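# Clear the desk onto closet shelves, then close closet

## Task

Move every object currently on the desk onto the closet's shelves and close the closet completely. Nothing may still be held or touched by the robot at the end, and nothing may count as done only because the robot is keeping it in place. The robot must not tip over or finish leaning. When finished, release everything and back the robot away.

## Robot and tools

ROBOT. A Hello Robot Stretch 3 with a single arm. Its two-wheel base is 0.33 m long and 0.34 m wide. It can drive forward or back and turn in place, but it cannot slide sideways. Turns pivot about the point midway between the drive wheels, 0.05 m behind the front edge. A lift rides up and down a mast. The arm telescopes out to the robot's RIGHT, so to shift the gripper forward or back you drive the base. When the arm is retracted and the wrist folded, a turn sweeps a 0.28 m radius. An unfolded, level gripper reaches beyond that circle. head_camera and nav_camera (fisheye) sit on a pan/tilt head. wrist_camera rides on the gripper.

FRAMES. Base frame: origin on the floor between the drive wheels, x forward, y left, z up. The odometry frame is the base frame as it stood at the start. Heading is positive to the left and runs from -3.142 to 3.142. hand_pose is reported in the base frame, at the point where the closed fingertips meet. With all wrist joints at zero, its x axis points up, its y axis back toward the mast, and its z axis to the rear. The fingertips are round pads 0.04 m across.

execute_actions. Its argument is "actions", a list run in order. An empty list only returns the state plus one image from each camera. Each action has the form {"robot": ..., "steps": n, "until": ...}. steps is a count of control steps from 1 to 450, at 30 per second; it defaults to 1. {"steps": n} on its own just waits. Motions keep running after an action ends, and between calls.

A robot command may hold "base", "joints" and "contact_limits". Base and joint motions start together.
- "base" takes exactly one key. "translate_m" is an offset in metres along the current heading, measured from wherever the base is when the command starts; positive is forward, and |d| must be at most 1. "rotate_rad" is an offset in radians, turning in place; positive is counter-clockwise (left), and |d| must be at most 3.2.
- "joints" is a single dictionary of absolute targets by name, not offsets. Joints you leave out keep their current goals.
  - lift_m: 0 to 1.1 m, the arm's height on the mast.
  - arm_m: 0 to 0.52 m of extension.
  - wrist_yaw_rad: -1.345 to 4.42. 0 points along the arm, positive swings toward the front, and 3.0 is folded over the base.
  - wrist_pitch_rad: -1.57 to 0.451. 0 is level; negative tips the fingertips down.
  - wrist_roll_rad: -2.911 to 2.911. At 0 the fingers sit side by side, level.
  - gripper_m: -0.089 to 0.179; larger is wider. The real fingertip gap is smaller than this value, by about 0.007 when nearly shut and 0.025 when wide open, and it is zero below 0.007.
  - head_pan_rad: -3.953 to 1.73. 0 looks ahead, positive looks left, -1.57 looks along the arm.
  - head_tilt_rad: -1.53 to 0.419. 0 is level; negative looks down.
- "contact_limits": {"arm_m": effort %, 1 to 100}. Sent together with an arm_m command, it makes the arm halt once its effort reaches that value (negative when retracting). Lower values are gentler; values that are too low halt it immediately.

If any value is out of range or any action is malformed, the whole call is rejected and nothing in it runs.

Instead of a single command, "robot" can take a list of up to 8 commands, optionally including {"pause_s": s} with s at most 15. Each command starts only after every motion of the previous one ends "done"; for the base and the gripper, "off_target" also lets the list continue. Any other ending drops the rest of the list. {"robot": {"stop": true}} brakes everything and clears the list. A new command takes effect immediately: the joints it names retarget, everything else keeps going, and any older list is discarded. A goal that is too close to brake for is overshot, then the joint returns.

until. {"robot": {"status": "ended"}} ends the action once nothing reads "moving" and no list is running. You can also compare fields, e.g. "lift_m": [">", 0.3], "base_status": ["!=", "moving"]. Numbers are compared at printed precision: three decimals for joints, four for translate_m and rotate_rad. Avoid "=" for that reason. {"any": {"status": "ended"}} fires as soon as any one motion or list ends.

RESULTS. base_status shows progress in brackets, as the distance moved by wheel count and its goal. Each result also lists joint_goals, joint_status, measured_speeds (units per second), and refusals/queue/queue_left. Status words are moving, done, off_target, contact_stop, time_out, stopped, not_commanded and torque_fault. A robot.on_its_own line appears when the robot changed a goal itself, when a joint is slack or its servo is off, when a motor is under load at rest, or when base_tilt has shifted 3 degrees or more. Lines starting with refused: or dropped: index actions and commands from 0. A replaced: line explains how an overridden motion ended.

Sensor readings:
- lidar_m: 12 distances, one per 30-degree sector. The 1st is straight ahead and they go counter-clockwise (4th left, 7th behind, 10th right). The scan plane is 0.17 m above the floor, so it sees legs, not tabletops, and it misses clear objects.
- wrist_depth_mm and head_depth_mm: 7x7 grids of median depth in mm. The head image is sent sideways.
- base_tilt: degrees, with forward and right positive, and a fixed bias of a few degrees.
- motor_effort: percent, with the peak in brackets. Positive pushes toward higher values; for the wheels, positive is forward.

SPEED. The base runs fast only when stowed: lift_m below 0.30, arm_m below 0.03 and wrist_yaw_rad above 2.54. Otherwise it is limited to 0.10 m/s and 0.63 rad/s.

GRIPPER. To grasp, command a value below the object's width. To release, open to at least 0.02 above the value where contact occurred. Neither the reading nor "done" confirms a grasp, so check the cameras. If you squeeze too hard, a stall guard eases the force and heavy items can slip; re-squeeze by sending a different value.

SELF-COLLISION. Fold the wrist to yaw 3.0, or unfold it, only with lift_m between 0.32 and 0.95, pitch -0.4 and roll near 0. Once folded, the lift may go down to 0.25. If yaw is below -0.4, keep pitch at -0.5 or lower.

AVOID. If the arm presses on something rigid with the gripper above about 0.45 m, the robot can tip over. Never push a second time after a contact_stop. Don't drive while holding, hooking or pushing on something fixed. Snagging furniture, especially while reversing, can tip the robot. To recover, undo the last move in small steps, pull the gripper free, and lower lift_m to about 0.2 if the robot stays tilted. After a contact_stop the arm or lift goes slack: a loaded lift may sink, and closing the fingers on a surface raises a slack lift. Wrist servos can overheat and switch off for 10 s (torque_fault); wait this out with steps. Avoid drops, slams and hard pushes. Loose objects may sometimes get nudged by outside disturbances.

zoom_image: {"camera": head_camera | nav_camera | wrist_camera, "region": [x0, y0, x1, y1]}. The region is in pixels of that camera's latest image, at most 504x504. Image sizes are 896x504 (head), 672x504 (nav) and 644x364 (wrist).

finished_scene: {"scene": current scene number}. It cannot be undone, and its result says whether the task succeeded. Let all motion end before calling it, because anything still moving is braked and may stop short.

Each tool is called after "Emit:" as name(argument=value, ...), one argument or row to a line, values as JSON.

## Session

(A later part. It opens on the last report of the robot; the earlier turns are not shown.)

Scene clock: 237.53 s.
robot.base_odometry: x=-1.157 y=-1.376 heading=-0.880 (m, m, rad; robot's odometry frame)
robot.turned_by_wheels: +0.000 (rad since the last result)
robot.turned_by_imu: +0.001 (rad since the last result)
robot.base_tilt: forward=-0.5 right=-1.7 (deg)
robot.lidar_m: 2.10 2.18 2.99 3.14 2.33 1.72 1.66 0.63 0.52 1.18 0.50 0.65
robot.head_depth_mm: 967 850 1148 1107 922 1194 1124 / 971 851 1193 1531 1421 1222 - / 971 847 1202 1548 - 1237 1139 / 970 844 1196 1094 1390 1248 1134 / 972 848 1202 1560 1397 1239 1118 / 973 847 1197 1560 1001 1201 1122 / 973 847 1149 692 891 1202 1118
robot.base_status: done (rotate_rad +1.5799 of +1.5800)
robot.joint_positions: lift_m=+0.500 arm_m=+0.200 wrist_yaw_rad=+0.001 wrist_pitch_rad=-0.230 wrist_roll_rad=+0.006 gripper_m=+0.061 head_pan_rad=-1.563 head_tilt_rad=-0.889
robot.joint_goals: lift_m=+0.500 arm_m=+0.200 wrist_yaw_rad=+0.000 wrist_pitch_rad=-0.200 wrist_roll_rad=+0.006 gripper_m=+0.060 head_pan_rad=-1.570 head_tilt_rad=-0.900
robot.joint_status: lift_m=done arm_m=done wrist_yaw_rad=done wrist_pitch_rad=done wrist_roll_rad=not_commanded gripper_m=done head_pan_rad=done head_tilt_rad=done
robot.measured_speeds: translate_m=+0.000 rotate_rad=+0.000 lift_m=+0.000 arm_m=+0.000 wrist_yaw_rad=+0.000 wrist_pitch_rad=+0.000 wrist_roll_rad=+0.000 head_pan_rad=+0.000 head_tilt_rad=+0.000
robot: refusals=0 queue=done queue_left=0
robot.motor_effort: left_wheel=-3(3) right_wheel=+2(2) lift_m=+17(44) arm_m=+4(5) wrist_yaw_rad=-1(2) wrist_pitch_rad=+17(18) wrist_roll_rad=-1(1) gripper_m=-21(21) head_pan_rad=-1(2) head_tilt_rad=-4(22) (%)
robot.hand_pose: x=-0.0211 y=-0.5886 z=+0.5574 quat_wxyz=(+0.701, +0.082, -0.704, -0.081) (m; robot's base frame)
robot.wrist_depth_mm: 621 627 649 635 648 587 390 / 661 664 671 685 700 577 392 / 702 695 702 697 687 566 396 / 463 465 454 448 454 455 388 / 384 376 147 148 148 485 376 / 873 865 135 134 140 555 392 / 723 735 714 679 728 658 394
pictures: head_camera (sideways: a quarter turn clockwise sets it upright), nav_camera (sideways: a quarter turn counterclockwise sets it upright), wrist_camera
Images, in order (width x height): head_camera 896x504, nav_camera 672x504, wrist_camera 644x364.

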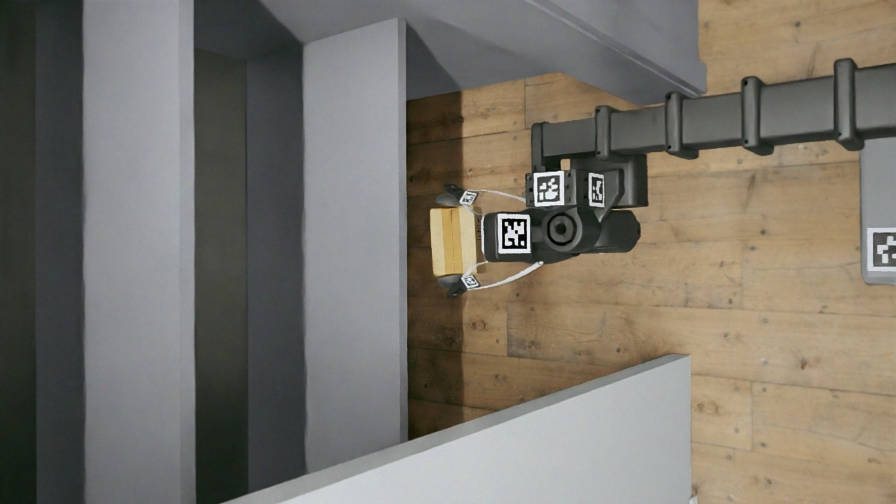

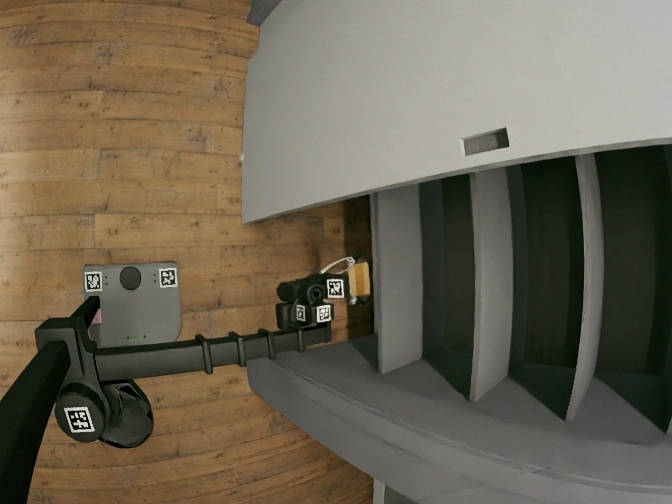

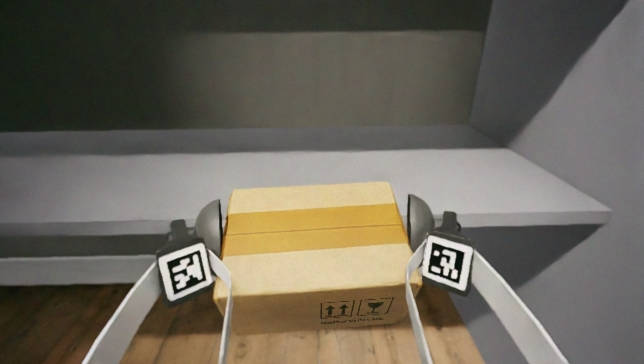

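Emit:
execute_actions(
  actions=[
    {"robot":[{"base":{"translate_m":0.04}},{"joints":{"arm_m":0.52}},{"joints":{"lift_m":0.455}}],"steps":450,"until":{"robot":{"status":"ended"}}},
  ],
)

Scene clock: 250.60 s.
robot.base_odometry: x=-1.132 y=-1.407 heading=-0.880 (m, m, rad; robot's odometry frame)
robot.turned_by_wheels: +0.000 (rad since the last result)
robot.turned_by_imu: +0.001 (rad since the last result)
robot.base_tilt: forward=-0.5 right=-1.7 (deg)
robot.lidar_m: 2.07 2.14 2.94 3.15 2.37 1.77 1.71 0.63 0.54 1.18 0.48 0.65
robot.head_depth_mm: 968 845 1170 1303 1020 1193 1120 / 968 848 1198 1570 1400 1256 - / 967 847 1229 1576 1401 1247 1136 / 969 848 1179 1570 1400 1247 1139 / 963 848 1208 1566 1387 1220 1117 / 971 849 1192 758 891 1209 1117 / 973 492 547 676 894 1211 1114
robot.base_status: done (translate_m +0.0400 of +0.0400)
robot.joint_positions: lift_m=+0.455 arm_m=+0.517 wrist_yaw_rad=+0.001 wrist_pitch_rad=-0.230 wrist_roll_rad=+0.006 gripper_m=+0.061 head_pan_rad=-1.563 head_tilt_rad=-0.889
robot.joint_goals: lift_m=+0.455 arm_m=+0.520 wrist_yaw_rad=+0.000 wrist_pitch_rad=-0.200 wrist_roll_rad=+0.006 gripper_m=+0.060 head_pan_rad=-1.570 head_tilt_rad=-0.900
robot.joint_status: lift_m=done arm_m=done wrist_yaw_rad=done wrist_pitch_rad=done wrist_roll_rad=not_commanded gripper_m=done head_pan_rad=done head_tilt_rad=done
robot.measured_speeds: translate_m=+0.000 rotate_rad=+0.000 lift_m=+0.000 arm_m=+0.000 wrist_yaw_rad=+0.000 wrist_pitch_rad=+0.000 wrist_roll_rad=+0.000 head_pan_rad=+0.000 head_tilt_rad=+0.000
robot: refusals=0 queue=done queue_left=0
robot.motor_effort: left_wheel=-2(4) right_wheel=+2(8) lift_m=+18(21) arm_m=+3(4) wrist_yaw_rad=-1(1) wrist_pitch_rad=+17(17) wrist_roll_rad=+0(0) gripper_m=-21(21) head_pan_rad=-1(2) head_tilt_rad=-4(4) (%)
robot.hand_pose: x=-0.0212 y=-0.9056 z=+0.5124 quat_wxyz=(+0.701, +0.081, -0.704, -0.081) (m; robot's base frame)
robot.wrist_depth_mm: 355 357 358 365 366 367 375 / 384 378 386 383 388 394 392 / 411 406 416 416 417 420 417 / 354 351 352 347 342 343 342 / 262 262 147 147 147 261 253 / 209 207 135 134 139 203 203 / 172 172 165 162 170 169 169
pictures: head_camera (sideways: a quarter turn clockwise sets it upright), nav_camera (sideways: a quarter turn counterclockwise sets it upright), wrist_camera
Images, in order (width x height): head_camera 896x504, nav_camera 672x504, wrist_camera 644x364.

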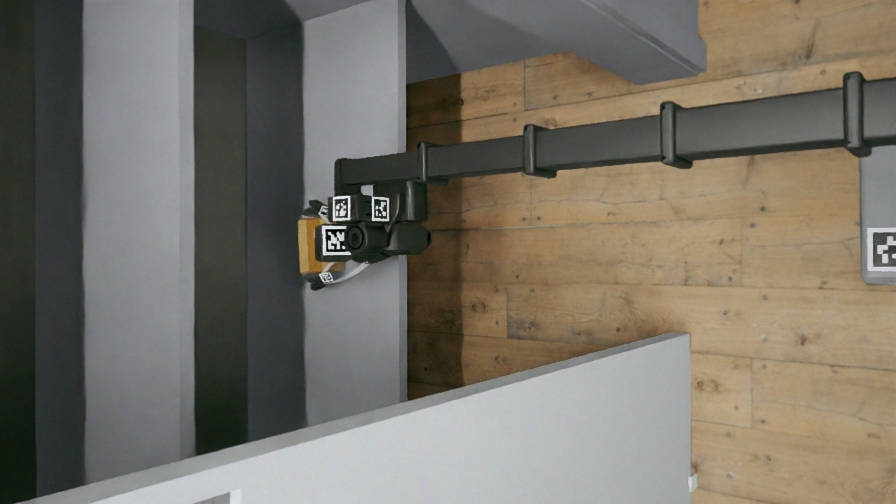

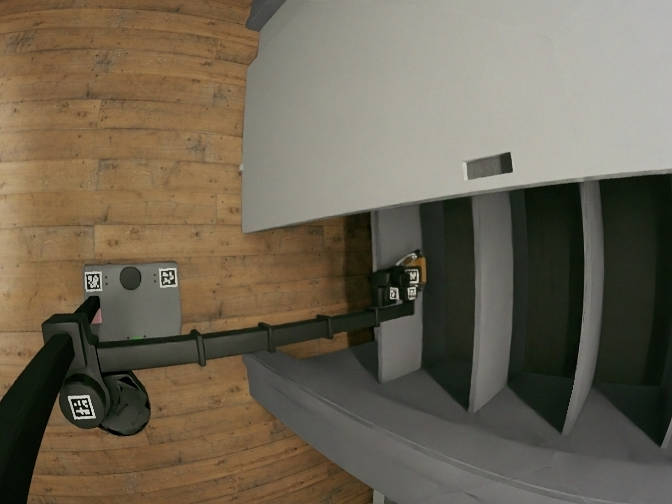

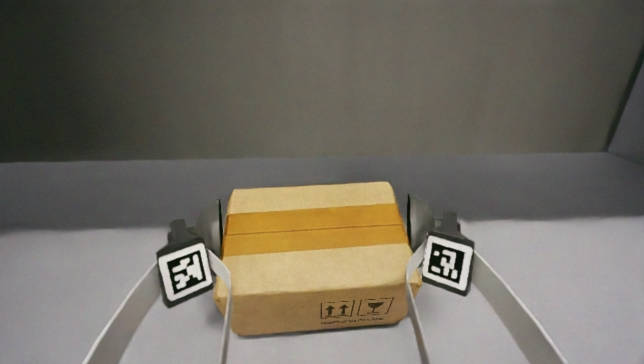

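Emit:
execute_actions(
  actions=[
    {"robot":[{"joints":{"lift_m":0.432}},{"joints":{"gripper_m":0.15}},{"joints":{"lift_m":0.47}},{"joints":{"arm_m":0.0}},{"joints":{"wrist_pitch_rad":-0.4,"head_tilt_rad":-0.7}}],"steps":450,"until":{"robot":{"status":"ended"}}},
  ],
)

Scene clock: 263.43 s.
robot.base_odometry: x=-1.132 y=-1.407 heading=-0.880 (m, m, rad; robot's odometry frame)
robot.turned_by_wheels: +0.000 (rad since the last result)
robot.turned_by_imu: +0.001 (rad since the last result)
robot.base_tilt: forward=-0.5 right=-1.7 (deg)
robot.lidar_m: 2.07 2.14 2.94 3.13 2.37 1.76 1.71 0.63 0.54 1.18 0.48 0.65
robot.head_depth_mm: 1015 1084 951 1195 1311 1086 1090 / 1007 1088 947 1233 1540 1339 1174 / 1006 1088 953 1223 1551 1357 1177 / 1007 1082 948 1164 1547 1349 1198 / 1003 1087 951 1236 1537 1347 1157 / 1006 1087 952 1232 725 857 1104 / 1003 1075 504 553 662 826 1100
robot.base_status: done (translate_m +0.0400 of +0.0400)
robot.joint_positions: lift_m=+0.469 arm_m=+0.000 wrist_yaw_rad=+0.001 wrist_pitch_rad=-0.412 wrist_roll_rad=+0.006 gripper_m=+0.150 head_pan_rad=-1.563 head_tilt_rad=-0.705
robot.joint_goals: lift_m=+0.470 arm_m=+0.000 wrist_yaw_rad=+0.000 wrist_pitch_rad=-0.400 wrist_roll_rad=+0.006 gripper_m=+0.150 head_pan_rad=-1.570 head_tilt_rad=-0.700
robot.joint_status: lift_m=done arm_m=done wrist_yaw_rad=done wrist_pitch_rad=done wrist_roll_rad=not_commanded gripper_m=done head_pan_rad=done head_tilt_rad=done
robot.measured_speeds: translate_m=+0.000 rotate_rad=+0.000 lift_m=+0.000 arm_m=+0.000 wrist_yaw_rad=+0.000 wrist_pitch_rad=+0.000 wrist_roll_rad=+0.000 head_pan_rad=+0.000 head_tilt_rad=+0.000
robot: refusals=0 queue=done queue_left=0
robot.motor_effort: left_wheel=-3(3) right_wheel=+2(3) lift_m=+43(45) arm_m=-3(4) wrist_yaw_rad=-1(1) wrist_pitch_rad=+7(18) wrist_roll_rad=+0(1) gripper_m=+0(100) head_pan_rad=-2(2) head_tilt_rad=+3(14) (%)
robot.hand_pose: x=-0.0213 y=-0.3705 z=+0.4834 quat_wxyz=(+0.690, +0.145, -0.694, -0.145) (m; robot's base frame)
robot.wrist_depth_mm: 208 796 788 704 818 610 426 / 203 560 566 558 574 549 434 / 223 979 - - - 632 338 / 244 918 - - 968 644 335 / 276 283 820 797 826 577 336 / 317 - 687 699 680 644 337 / 369 379 607 606 589 502 363
pictures: head_camera (sideways: a quarter turn clockwise sets it upright), nav_camera (sideways: a quarter turn counterclockwise sets it upright), wrist_camera
Images, in order (width x height): head_camera 896x504, nav_camera 672x504, wrist_camera 644x364.

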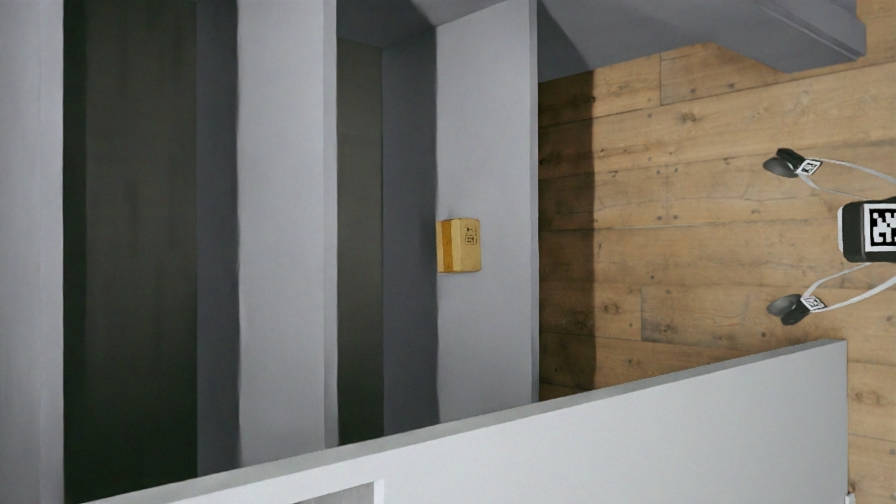

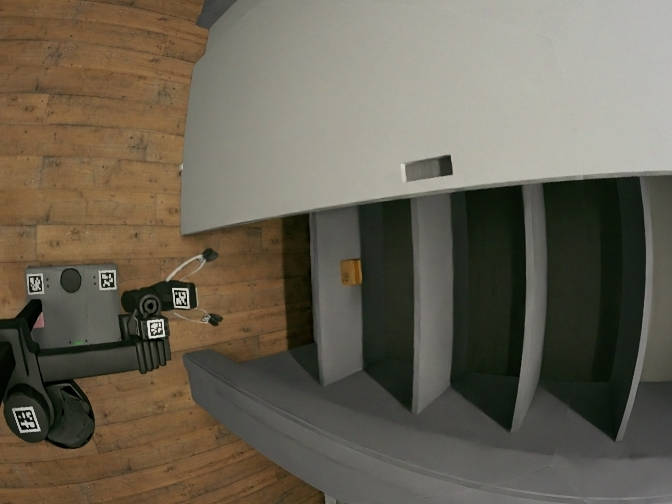

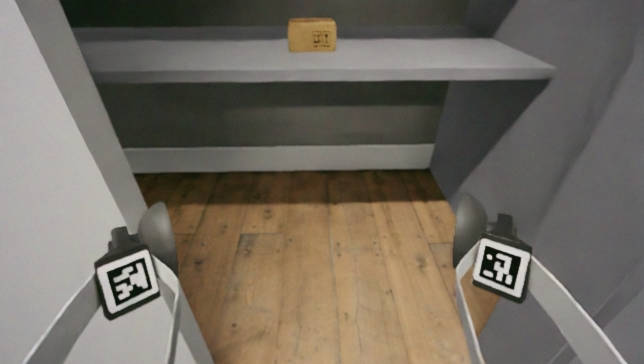

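Emit:
execute_actions(
  actions=[
    {"robot":[{"joints":{"wrist_yaw_rad":3.0,"gripper_m":0.05}},{"base":{"rotate_rad":1.82},"joints":{"lift_m":0.28}},{"base":{"translate_m":1.0}},{"base":{"translate_m":1.0}},{"base":{"translate_m":0.52}},{"base":{"rotate_rad":1.29},"joints":{"lift_m":0.9,"head_tilt_rad":-0.6}},{"joints":{"wrist_yaw_rad":1.57}},{"joints":{"lift_m":1.09}}],"steps":450,"until":{"robot":{"status":"ended"}}},
    {"steps":450,"until":{"robot":{"status":"ended"}}},
    {"robot":[{"joints":{"wrist_yaw_rad":0,"gripper_m":0.14}},{"joints":{"wrist_pitch_rad":-0.6,"arm_m":0.25}}],"steps":450,"until":{"robot":{"status":"ended"}}},
  ],
)

Scene clock: 308.27 s.
robot.base_odometry: x=+0.355 y=+0.627 heading=+2.230 (m, m, rad; robot's odometry frame)
robot.turned_by_wheels: +3.110 (rad since the last result)
robot.turned_by_imu: +3.140 (rad since the last result)
robot.base_tilt: forward=-0.6 right=-1.7 (deg)
robot.lidar_m: 1.02 1.07 1.48 2.88 3.01 2.84 2.72 1.65 0.94 1.15 0.91 1.09
robot.head_depth_mm: 961 1061 770 575 487 1434 1227 / - 1071 769 574 486 1443 1224 / - - 735 575 485 1435 1229 / 952 1056 734 575 486 1438 1231 / 968 1043 736 574 486 1447 1239 / 965 1039 767 573 487 1425 1227 / 964 1037 770 576 486 1436 1226
robot.base_status: done (rotate_rad +1.2899 of +1.2900)
robot.joint_positions: lift_m=+1.089 arm_m=+0.250 wrist_yaw_rad=+0.001 wrist_pitch_rad=-0.611 wrist_roll_rad=+0.006 gripper_m=+0.140 head_pan_rad=-1.563 head_tilt_rad=-0.605
robot.joint_goals: lift_m=+1.090 arm_m=+0.250 wrist_yaw_rad=+0.000 wrist_pitch_rad=-0.600 wrist_roll_rad=+0.006 gripper_m=+0.140 head_pan_rad=-1.570 head_tilt_rad=-0.600
robot.joint_status: lift_m=done arm_m=done wrist_yaw_rad=done wrist_pitch_rad=done wrist_roll_rad=not_commanded gripper_m=done head_pan_rad=done head_tilt_rad=done
robot.measured_speeds: translate_m=+0.000 rotate_rad=+0.000 lift_m=+0.000 arm_m=+0.000 wrist_yaw_rad=+0.000 wrist_pitch_rad=+0.000 wrist_roll_rad=+0.000 head_pan_rad=+0.000 head_tilt_rad=+0.000
robot: refusals=0 queue=done queue_left=0
robot.motor_effort: left_wheel=-2(11) right_wheel=+2(9) lift_m=+43(46) arm_m=+3(3) wrist_yaw_rad=-2(4) wrist_pitch_rad=+6(9) wrist_roll_rad=+0(0) gripper_m=+1(100) head_pan_rad=-2(3) head_tilt_rad=+2(11) (%)
robot.hand_pose: x=-0.0213 y=-0.5906 z=+1.0615 quat_wxyz=(+0.673, +0.213, -0.676, -0.213) (m; robot's base frame)
robot.wrist_depth_mm: 586 609 594 605 609 615 626 / 486 489 499 487 490 495 511 / 398 399 399 401 404 410 412 / 336 338 340 332 343 349 345 / 293 302 295 295 300 306 301 / 259 - 261 262 264 257 265 / 236 234 234 236 235 237 236
pictures: head_camera (sideways: a quarter turn clockwise sets it upright), nav_camera (sideways: a quarter turn counterclockwise sets it upright), wrist_camera
Images, in order (width x height): head_camera 896x504, nav_camera 672x504, wrist_camera 644x364.

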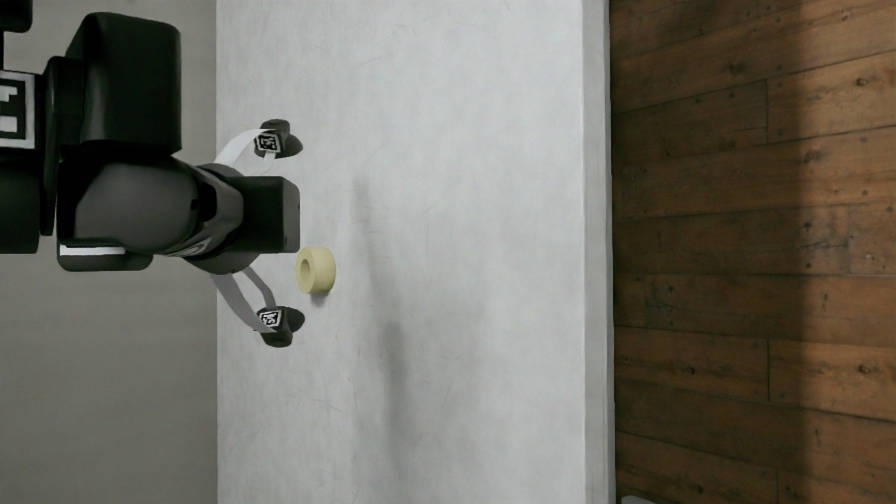

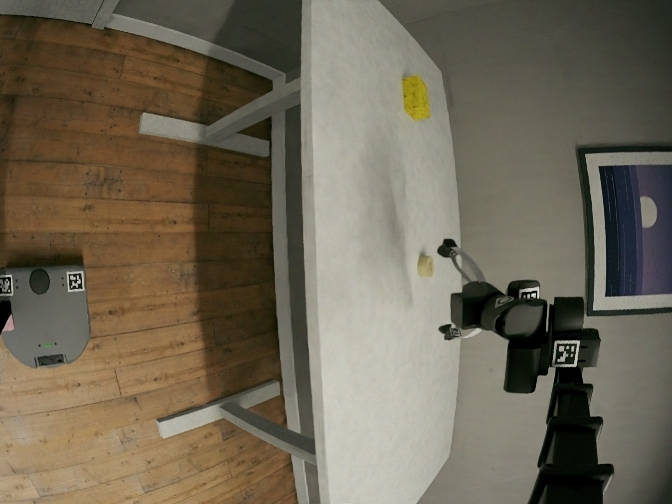

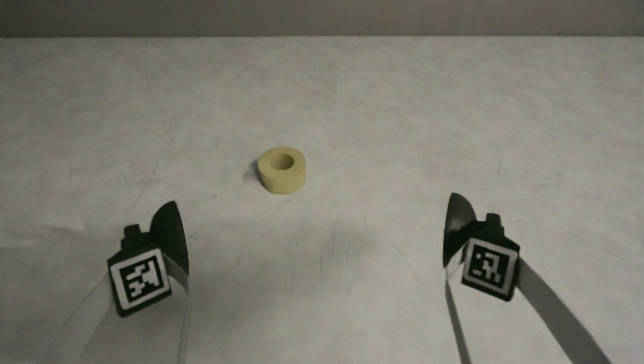

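Emit:
execute_actions(
  actions=[
    {"robot":[{"joints":{"arm_m":0.39,"gripper_m":0.11},"base":{"translate_m":0.035}},{"joints":{"lift_m":1.015}}],"steps":300,"until":{"robot":{"status":"ended"}}},
  ],
)

Scene clock: 315.07 s.
robot.base_odometry: x=+0.334 y=+0.655 heading=+2.230 (m, m, rad; robot's odometry frame)
robot.turned_by_wheels: +0.000 (rad since the last result)
robot.turned_by_imu: +0.001 (rad since the last result)
robot.base_tilt: forward=-0.6 right=-1.7 (deg)
robot.lidar_m: 0.99 1.03 1.43 2.89 3.03 2.86 2.75 0.99 0.96 1.15 0.89 1.05
robot.head_depth_mm: 953 - 770 576 487 1432 1233 / 946 1029 769 573 486 1435 1227 / 949 - 733 574 487 1444 1228 / 956 1034 732 575 486 1435 1224 / 970 1042 770 575 487 1441 1228 / 967 1031 772 574 486 1428 1225 / 964 1031 770 575 486 1431 1224
robot.base_status: done (translate_m +0.0350 of +0.0350)
robot.joint_positions: lift_m=+1.016 arm_m=+0.390 wrist_yaw_rad=+0.001 wrist_pitch_rad=-0.611 wrist_roll_rad=+0.006 gripper_m=+0.110 head_pan_rad=-1.563 head_tilt_rad=-0.605
robot.joint_goals: lift_m=+1.015 arm_m=+0.390 wrist_yaw_rad=+0.000 wrist_pitch_rad=-0.600 wrist_roll_rad=+0.006 gripper_m=+0.110 head_pan_rad=-1.570 head_tilt_rad=-0.600
robot.joint_status: lift_m=done arm_m=done wrist_yaw_rad=done wrist_pitch_rad=done wrist_roll_rad=not_commanded gripper_m=done head_pan_rad=done head_tilt_rad=done
robot.measured_speeds: translate_m=+0.000 rotate_rad=+0.000 lift_m=+0.000 arm_m=+0.000 wrist_yaw_rad=+0.000 wrist_pitch_rad=+0.000 wrist_roll_rad=+0.000 head_pan_rad=+0.000 head_tilt_rad=+0.000
robot: refusals=0 queue=done queue_left=0
robot.motor_effort: left_wheel=-3(4) right_wheel=+2(6) lift_m=+17(39) arm_m=+4(4) wrist_yaw_rad=-2(2) wrist_pitch_rad=+7(7) wrist_roll_rad=+0(0) gripper_m=+1(98) head_pan_rad=-2(1) head_tilt_rad=+3(1) (%)
robot.hand_pose: x=-0.0213 y=-0.7305 z=+0.9874 quat_wxyz=(+0.673, +0.213, -0.676, -0.213) (m; robot's base frame)
robot.wrist_depth_mm: 445 442 441 451 447 455 456 / 345 343 350 347 354 356 354 / 280 282 284 283 286 288 288 / 239 239 239 243 244 245 243 / 208 207 210 190 212 212 211 / 183 184 185 176 184 186 185 / 164 166 165 166 166 166 167
pictures: head_camera (sideways: a quarter turn clockwise sets it upright), nav_camera (sideways: a quarter turn counterclockwise sets it upright), wrist_camera
Images, in order (width x height): head_camera 896x504, nav_camera 672x504, wrist_camera 644x364.

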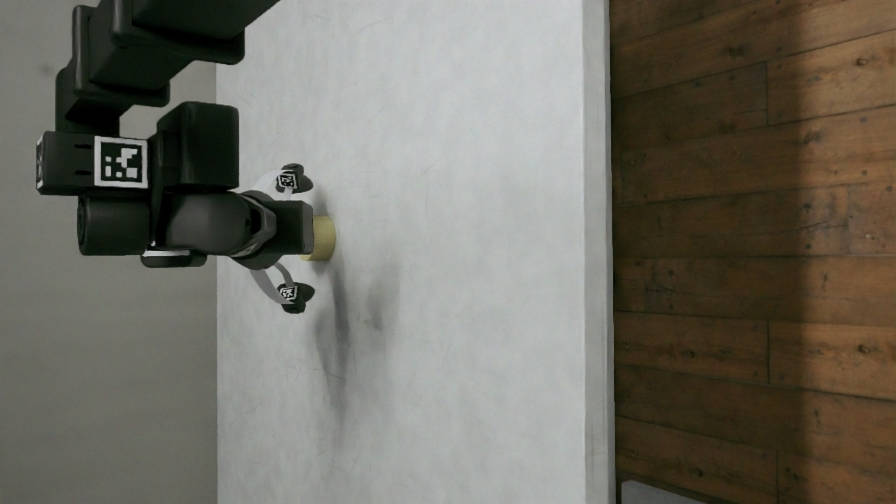

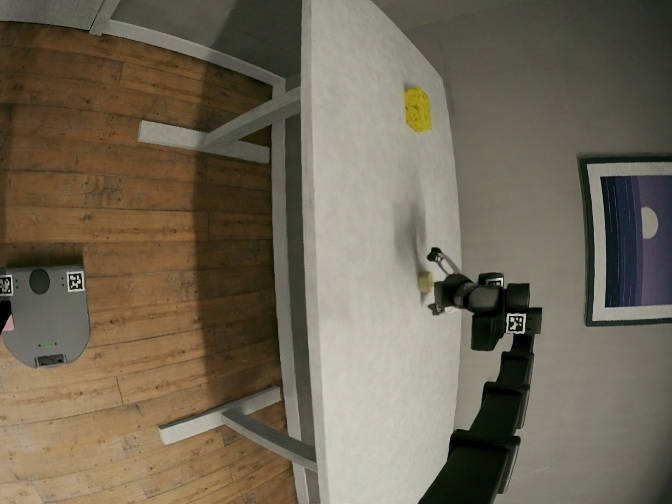

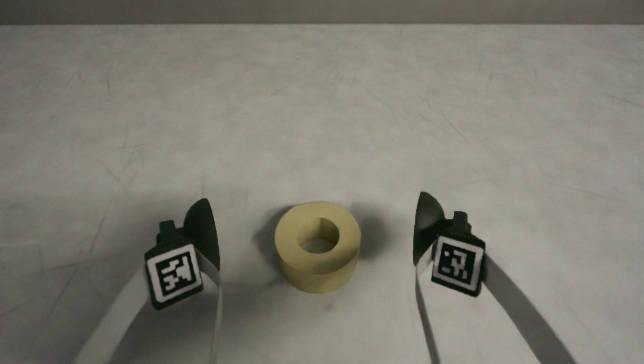

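Emit:
execute_actions(
  actions=[
    {"robot":[{"joints":{"arm_m":0.405,"lift_m":0.998}},{"joints":{"gripper_m":0.02}},{"joints":{"lift_m":1.09}}],"steps":300,"until":{"robot":{"status":"ended"}}},
  ],
)

Scene clock: 321.00 s.
robot.base_odometry: x=+0.334 y=+0.655 heading=+2.230 (m, m, rad; robot's odometry frame)
robot.turned_by_wheels: +0.000 (rad since the last result)
robot.turned_by_imu: +0.001 (rad since the last result)
robot.base_tilt: forward=-0.5 right=-1.7 (deg)
robot.lidar_m: 0.99 1.03 1.43 2.88 3.02 2.86 2.75 0.99 0.96 1.15 0.89 1.06
robot.head_depth_mm: 989 1043 770 575 487 1444 1228 / 977 1041 773 575 487 1447 1234 / - 1041 770 573 487 1435 1226 / 960 956 771 574 486 1428 1226 / 967 1037 768 574 486 1436 1236 / 965 1038 771 577 487 1431 1235 / 964 1033 771 575 486 1434 1228
robot.base_status: done (translate_m +0.0350 of +0.0350)
robot.joint_positions: lift_m=+1.089 arm_m=+0.405 wrist_yaw_rad=+0.001 wrist_pitch_rad=-0.613 wrist_roll_rad=+0.006 gripper_m=+0.021 head_pan_rad=-1.563 head_tilt_rad=-0.605
robot.joint_goals: lift_m=+1.090 arm_m=+0.405 wrist_yaw_rad=+0.000 wrist_pitch_rad=-0.600 wrist_roll_rad=+0.006 gripper_m=+0.020 head_pan_rad=-1.570 head_tilt_rad=-0.600
robot.joint_status: lift_m=done arm_m=done wrist_yaw_rad=done wrist_pitch_rad=done wrist_roll_rad=not_commanded gripper_m=done head_pan_rad=done head_tilt_rad=done
robot.measured_speeds: translate_m=+0.000 rotate_rad=+0.000 lift_m=+0.000 arm_m=+0.000 wrist_yaw_rad=+0.000 wrist_pitch_rad=+0.000 wrist_roll_rad=+0.000 head_pan_rad=+0.000 head_tilt_rad=+0.000
robot: refusals=0 queue=done queue_left=0
robot.motor_effort: left_wheel=-3(3) right_wheel=+2(2) lift_m=+43(41) arm_m=+4(1) wrist_yaw_rad=-1(2) wrist_pitch_rad=+8(8) wrist_roll_rad=+0(0) gripper_m=-18(100) head_pan_rad=-2(1) head_tilt_rad=+2(2) (%)
robot.hand_pose: x=-0.0213 y=-0.7453 z=+1.0610 quat_wxyz=(+0.672, +0.213, -0.676, -0.214) (m; robot's base frame)
robot.wrist_depth_mm: 458 468 469 472 481 482 487 / 473 484 487 493 494 493 502 / 392 394 400 401 402 400 402 / 339 337 339 341 342 341 347 / 294 291 300 167 302 297 296 / 257 259 252 148 255 261 262 / 232 231 234 233 234 235 234
pictures: head_camera (sideways: a quarter turn clockwise sets it upright), nav_camera (sideways: a quarter turn counterclockwise sets it upright), wrist_camera
Images, in order (width x height): head_camera 896x504, nav_camera 672x504, wrist_camera 644x364.

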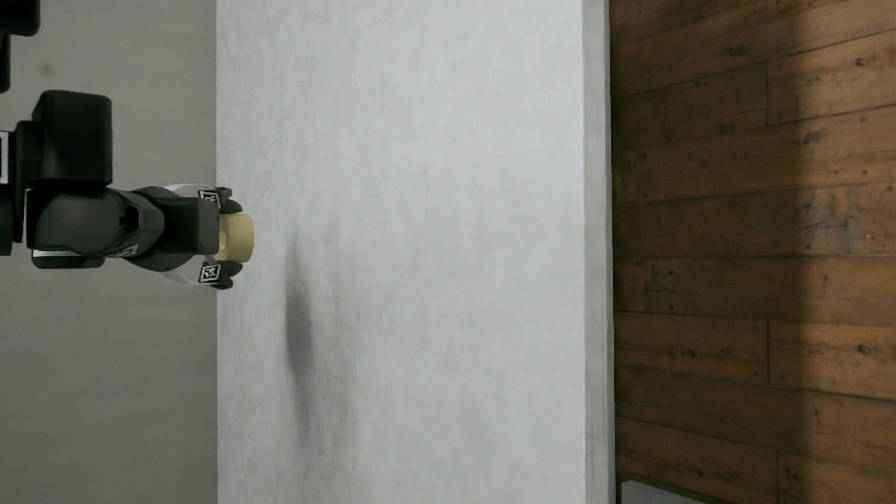

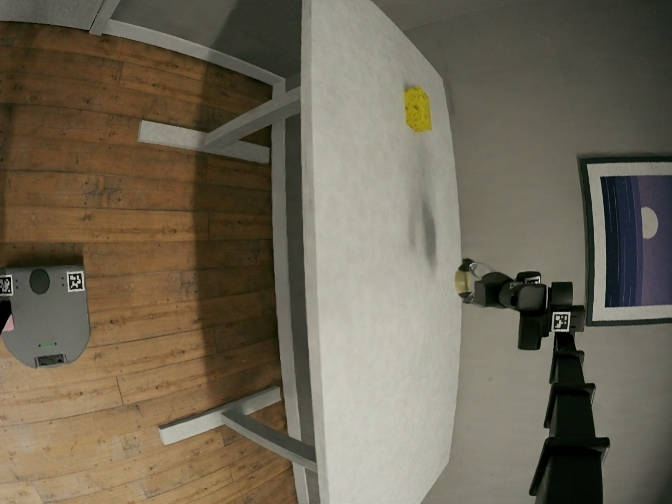

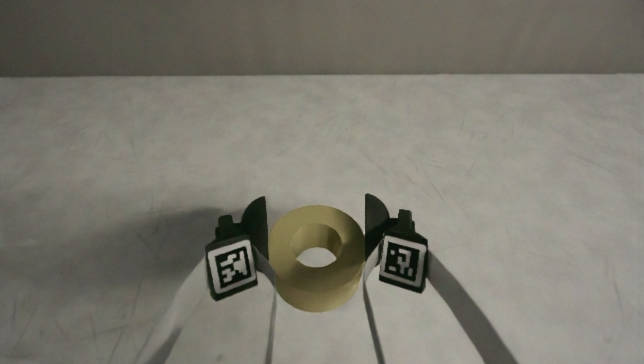

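Emit:
execute_actions(
  actions=[
    {"robot":[{"joints":{"arm_m":0,"wrist_yaw_rad":0.3}},{"joints":{"wrist_yaw_rad":1.57,"wrist_pitch_rad":-0.4}},{"joints":{"lift_m":0.9}},{"joints":{"wrist_yaw_rad":3.0}},{"base":{"rotate_rad":1.81},"joints":{"lift_m":0.28}},{"base":{"translate_m":1.0}},{"base":{"translate_m":1.0}},{"base":{"translate_m":0.6}}],"steps":450,"until":{"robot":{"status":"ended"}}},
    {"steps":450,"until":{"robot":{"status":"ended"}}},
    {"robot":[{"base":{"rotate_rad":1.28},"joints":{"lift_m":0.87,"head_tilt_rad":-0.5}},{"joints":{"wrist_yaw_rad":0}},{"joints":{"wrist_pitch_rad":-0.2}}],"steps":450,"until":{"robot":{"status":"ended"}}},
  ],
)

Scene clock: 365.03 s.
robot.base_odometry: x=-1.287 y=-1.378 heading=-0.964 (m, m, rad; robot's odometry frame)
robot.turned_by_wheels: +3.090 (rad since the last result)
robot.turned_by_imu: +3.124 (rad since the last result)
robot.base_tilt: forward=-0.6 right=-1.7 (deg)
robot.lidar_m: 1.28 2.19 2.91 3.24 2.39 1.73 1.65 0.52 0.43 1.09 0.42 0.51
robot.head_depth_mm: 905 816 1015 900 1043 1003 - / 914 811 1087 895 1249 1063 1341 / 910 814 1091 896 1243 - - / 904 814 1078 895 1209 993 - / 904 815 1079 892 1204 1037 1295 / 900 812 1077 897 1205 1035 1297 / 899 814 1069 895 1201 1030 1298
robot.base_status: done (rotate_rad +1.2799 of +1.2800)
robot.joint_positions: lift_m=+0.869 arm_m=+0.000 wrist_yaw_rad=+0.003 wrist_pitch_rad=-0.224 wrist_roll_rad=+0.006 gripper_m=+0.021 head_pan_rad=-1.563 head_tilt_rad=-0.507
robot.joint_goals: lift_m=+0.870 arm_m=+0.000 wrist_yaw_rad=+0.000 wrist_pitch_rad=-0.200 wrist_roll_rad=+0.006 gripper_m=+0.020 head_pan_rad=-1.570 head_tilt_rad=-0.500
robot.joint_status: lift_m=done arm_m=done wrist_yaw_rad=done wrist_pitch_rad=done wrist_roll_rad=not_commanded gripper_m=done head_pan_rad=done head_tilt_rad=done
robot.measured_speeds: translate_m=+0.000 rotate_rad=+0.000 lift_m=+0.000 arm_m=+0.000 wrist_yaw_rad=+0.000 wrist_pitch_rad=+0.000 wrist_roll_rad=+0.000 head_pan_rad=+0.000 head_tilt_rad=+0.000
robot: refusals=0 queue=done queue_left=0
robot.motor_effort: left_wheel=-3(10) right_wheel=+2(8) lift_m=+43(47) arm_m=-2(3) wrist_yaw_rad=-3(3) wrist_pitch_rad=+14(14) wrist_roll_rad=-1(1) gripper_m=-19(18) head_pan_rad=-2(2) head_tilt_rad=+2(14) (%)
robot.hand_pose: x=-0.0209 y=-0.3899 z=+0.9278 quat_wxyz=(+0.701, +0.080, -0.704, -0.079) (m; robot's base frame)
robot.wrist_depth_mm: 726 700 721 738 747 517 352 / 744 768 766 797 777 516 352 / 700 682 682 669 675 505 356 / 475 518 516 514 716 484 353 / 895 917 934 166 772 528 260 / 771 769 715 147 731 525 259 / 636 642 655 652 685 499 261
pictures: head_camera (sideways: a quarter turn clockwise sets it upright), nav_camera (sideways: a quarter turn counterclockwise sets it upright), wrist_camera
Images, in order (width x height): head_camera 896x504, nav_camera 672x504, wrist_camera 644x364.

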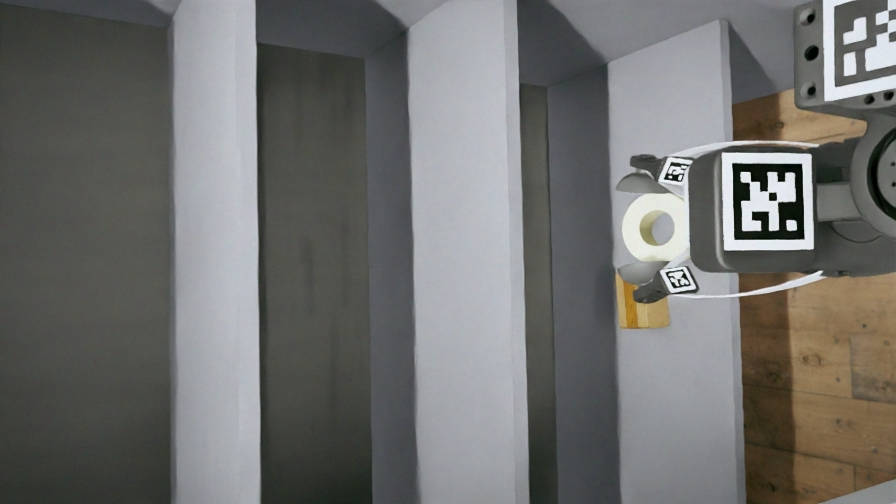

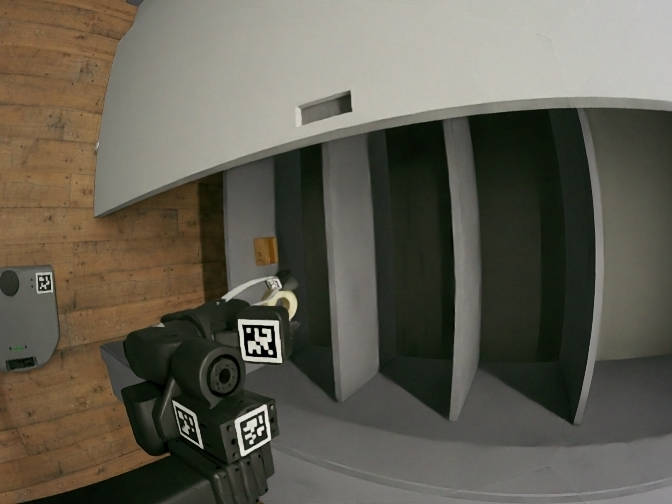

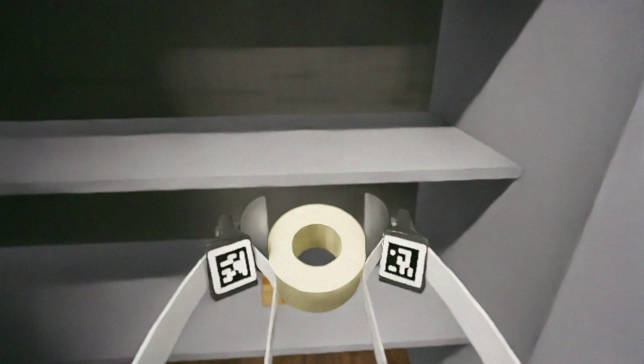

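Emit:
execute_actions(
  actions=[
    {"robot":[{"base":{"translate_m":0.07},"joints":{"lift_m":0.885}},{"joints":{"arm_m":0.40}},{"joints":{"wrist_yaw_rad":-0.2}}],"steps":450,"until":{"robot":{"status":"ended"}}},
  ],
)

Scene clock: 378.97 s.
robot.base_odometry: x=-1.247 y=-1.436 heading=-0.964 (m, m, rad; robot's odometry frame)
robot.turned_by_wheels: +0.000 (rad since the last result)
robot.turned_by_imu: +0.002 (rad since the last result)
robot.base_tilt: forward=-0.5 right=-1.7 (deg)
robot.lidar_m: 1.20 2.11 2.83 3.24 2.47 1.80 1.72 0.49 0.48 1.09 0.39 0.50
robot.head_depth_mm: 918 817 1089 983 - 1260 1242 / 912 811 1081 838 1204 1061 1299 / 914 810 1064 806 1203 1069 1293 / 905 811 1071 856 1204 1045 1297 / 902 814 1082 892 1196 1032 1295 / 897 809 1073 895 1200 1031 1301 / 894 813 1065 896 768 487 542
robot.base_status: done (translate_m +0.0700 of +0.0700)
robot.joint_positions: lift_m=+0.884 arm_m=+0.400 wrist_yaw_rad=-0.197 wrist_pitch_rad=-0.222 wrist_roll_rad=+0.006 gripper_m=+0.021 head_pan_rad=-1.563 head_tilt_rad=-0.507
robot.joint_goals: lift_m=+0.885 arm_m=+0.400 wrist_yaw_rad=-0.200 wrist_pitch_rad=-0.200 wrist_roll_rad=+0.006 gripper_m=+0.020 head_pan_rad=-1.570 head_tilt_rad=-0.500
robot.joint_status: lift_m=done arm_m=done wrist_yaw_rad=done wrist_pitch_rad=done wrist_roll_rad=not_commanded gripper_m=done head_pan_rad=done head_tilt_rad=done
robot.measured_speeds: translate_m=+0.000 rotate_rad=+0.000 lift_m=+0.000 arm_m=+0.000 wrist_yaw_rad=+0.000 wrist_pitch_rad=+0.000 wrist_roll_rad=+0.000 head_pan_rad=+0.000 head_tilt_rad=+0.000
robot: refusals=0 queue=done queue_left=0
robot.motor_effort: left_wheel=-3(5) right_wheel=+2(6) lift_m=+43(43) arm_m=+4(3) wrist_yaw_rad=-2(3) wrist_pitch_rad=+13(14) wrist_roll_rad=-1(1) gripper_m=-18(18) head_pan_rad=-1(2) head_tilt_rad=+2(2) (%)
robot.hand_pose: x=-0.0695 y=-0.7844 z=+0.9432 quat_wxyz=(+0.690, +0.009, -0.709, -0.148) (m; robot's base frame)
robot.wrist_depth_mm: 334 350 372 403 430 425 326 / 353 375 396 431 465 433 328 / 373 394 421 460 495 448 333 / 396 425 448 474 473 432 339 / 351 348 367 167 353 345 328 / 279 277 264 148 264 275 270 / 230 229 228 228 226 226 225
pictures: head_camera (sideways: a quarter turn clockwise sets it upright), nav_camera (sideways: a quarter turn counterclockwise sets it upright), wrist_camera
Images, in order (width x height): head_camera 896x504, nav_camera 672x504, wrist_camera 644x364.

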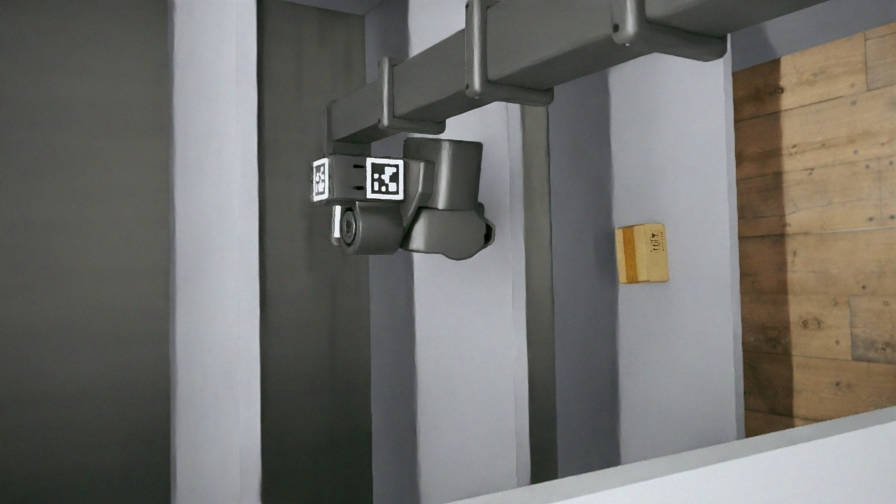

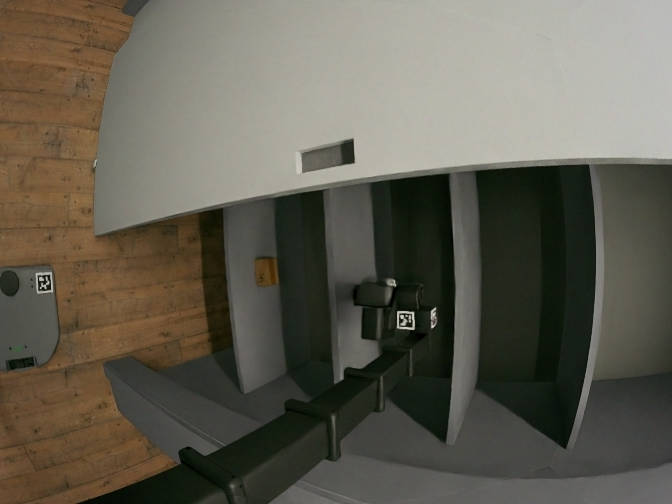

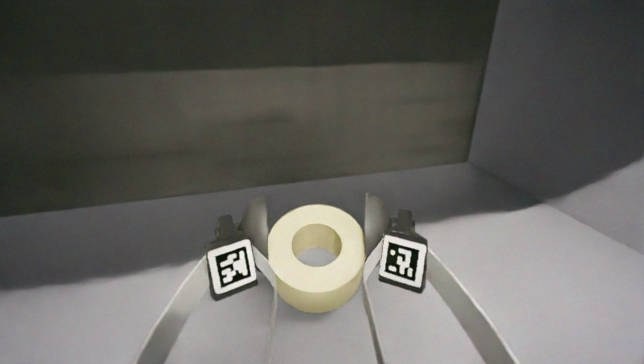

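Emit:
execute_actions(
  actions=[
    {"robot":[{"joints":{"lift_m":0.815}},{"joints":{"gripper_m":0.10}},{"joints":{"lift_m":0.87}},{"joints":{"wrist_yaw_rad":0}},{"joints":{"arm_m":0.0}},{"joints":{"wrist_pitch_rad":-0.4}}],"steps":450,"until":{"robot":{"status":"ended"}}},
  ],
)

Scene clock: 391.77 s.
robot.base_odometry: x=-1.247 y=-1.436 heading=-0.964 (m, m, rad; robot's odometry frame)
robot.turned_by_wheels: +0.000 (rad since the last result)
robot.turned_by_imu: +0.002 (rad since the last result)
robot.base_tilt: forward=-0.6 right=-1.7 (deg)
robot.lidar_m: 1.21 2.11 2.83 3.21 2.48 1.80 1.72 0.50 0.48 1.09 0.39 0.51
robot.head_depth_mm: 917 816 1086 897 1171 1065 - / 910 812 1095 896 1248 1057 1365 / 909 812 1090 896 1203 1063 - / 905 814 1086 895 1197 1038 - / 898 815 1074 894 1193 1059 1294 / 898 811 1074 896 1203 1040 1294 / 893 814 1071 894 771 486 543
robot.base_status: done (translate_m +0.0700 of +0.0700)
robot.joint_positions: lift_m=+0.869 arm_m=+0.000 wrist_yaw_rad=-0.001 wrist_pitch_rad=-0.413 wrist_roll_rad=+0.006 gripper_m=+0.100 head_pan_rad=-1.563 head_tilt_rad=-0.507
robot.joint_goals: lift_m=+0.870 arm_m=+0.000 wrist_yaw_rad=+0.000 wrist_pitch_rad=-0.400 wrist_roll_rad=+0.006 gripper_m=+0.100 head_pan_rad=-1.570 head_tilt_rad=-0.500
robot.joint_status: lift_m=done arm_m=done wrist_yaw_rad=done wrist_pitch_rad=done wrist_roll_rad=not_commanded gripper_m=done head_pan_rad=done head_tilt_rad=done
robot.measured_speeds: translate_m=+0.000 rotate_rad=+0.000 lift_m=+0.000 arm_m=+0.000 wrist_yaw_rad=+0.000 wrist_pitch_rad=+0.000 wrist_roll_rad=+0.000 head_pan_rad=+0.000 head_tilt_rad=+0.000
robot: refusals=0 queue=done queue_left=0
robot.motor_effort: left_wheel=-2(3) right_wheel=+2(2) lift_m=+43(44) arm_m=-3(2) wrist_yaw_rad=+0(3) wrist_pitch_rad=+7(13) wrist_roll_rad=+0(1) gripper_m=+1(100) head_pan_rad=-2(1) head_tilt_rad=+3(2) (%)
robot.hand_pose: x=-0.0218 y=-0.3704 z=+0.8834 quat_wxyz=(+0.690, +0.144, -0.694, -0.146) (m; robot's base frame)
robot.wrist_depth_mm: 708 709 727 755 734 604 425 / 519 521 520 498 528 524 420 / 851 857 866 893 921 607 427 / 891 907 914 916 887 630 427 / 756 732 741 745 734 624 428 / 203 681 - - - 590 335 / 209 - - - 970 678 335
pictures: head_camera (sideways: a quarter turn clockwise sets it upright), nav_camera (sideways: a quarter turn counterclockwise sets it upright), wrist_camera
Images, in order (width x height): head_camera 896x504, nav_camera 672x504, wrist_camera 644x364.

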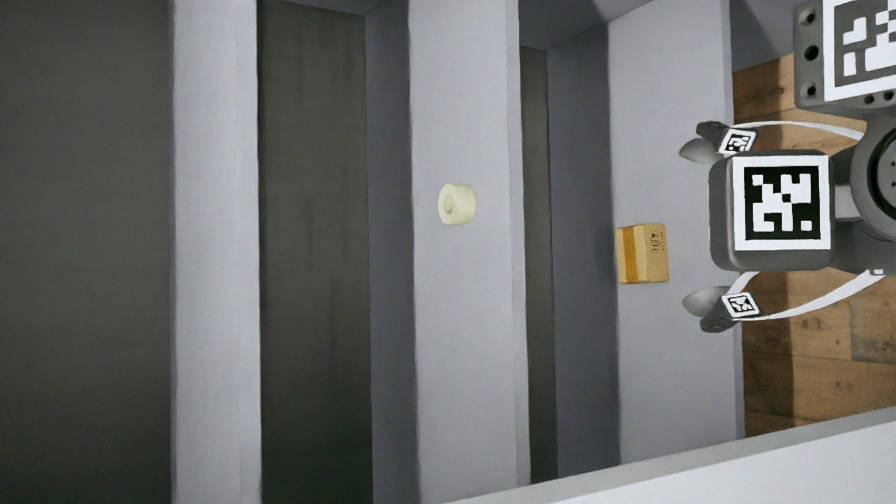

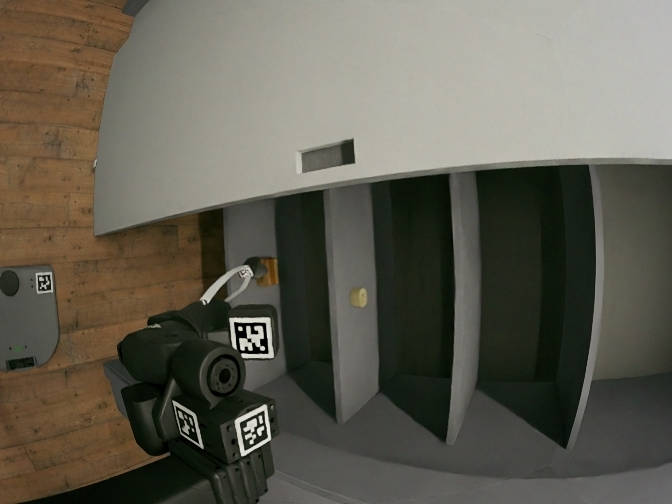

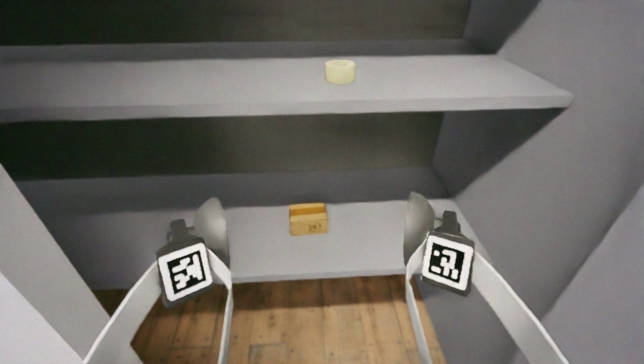

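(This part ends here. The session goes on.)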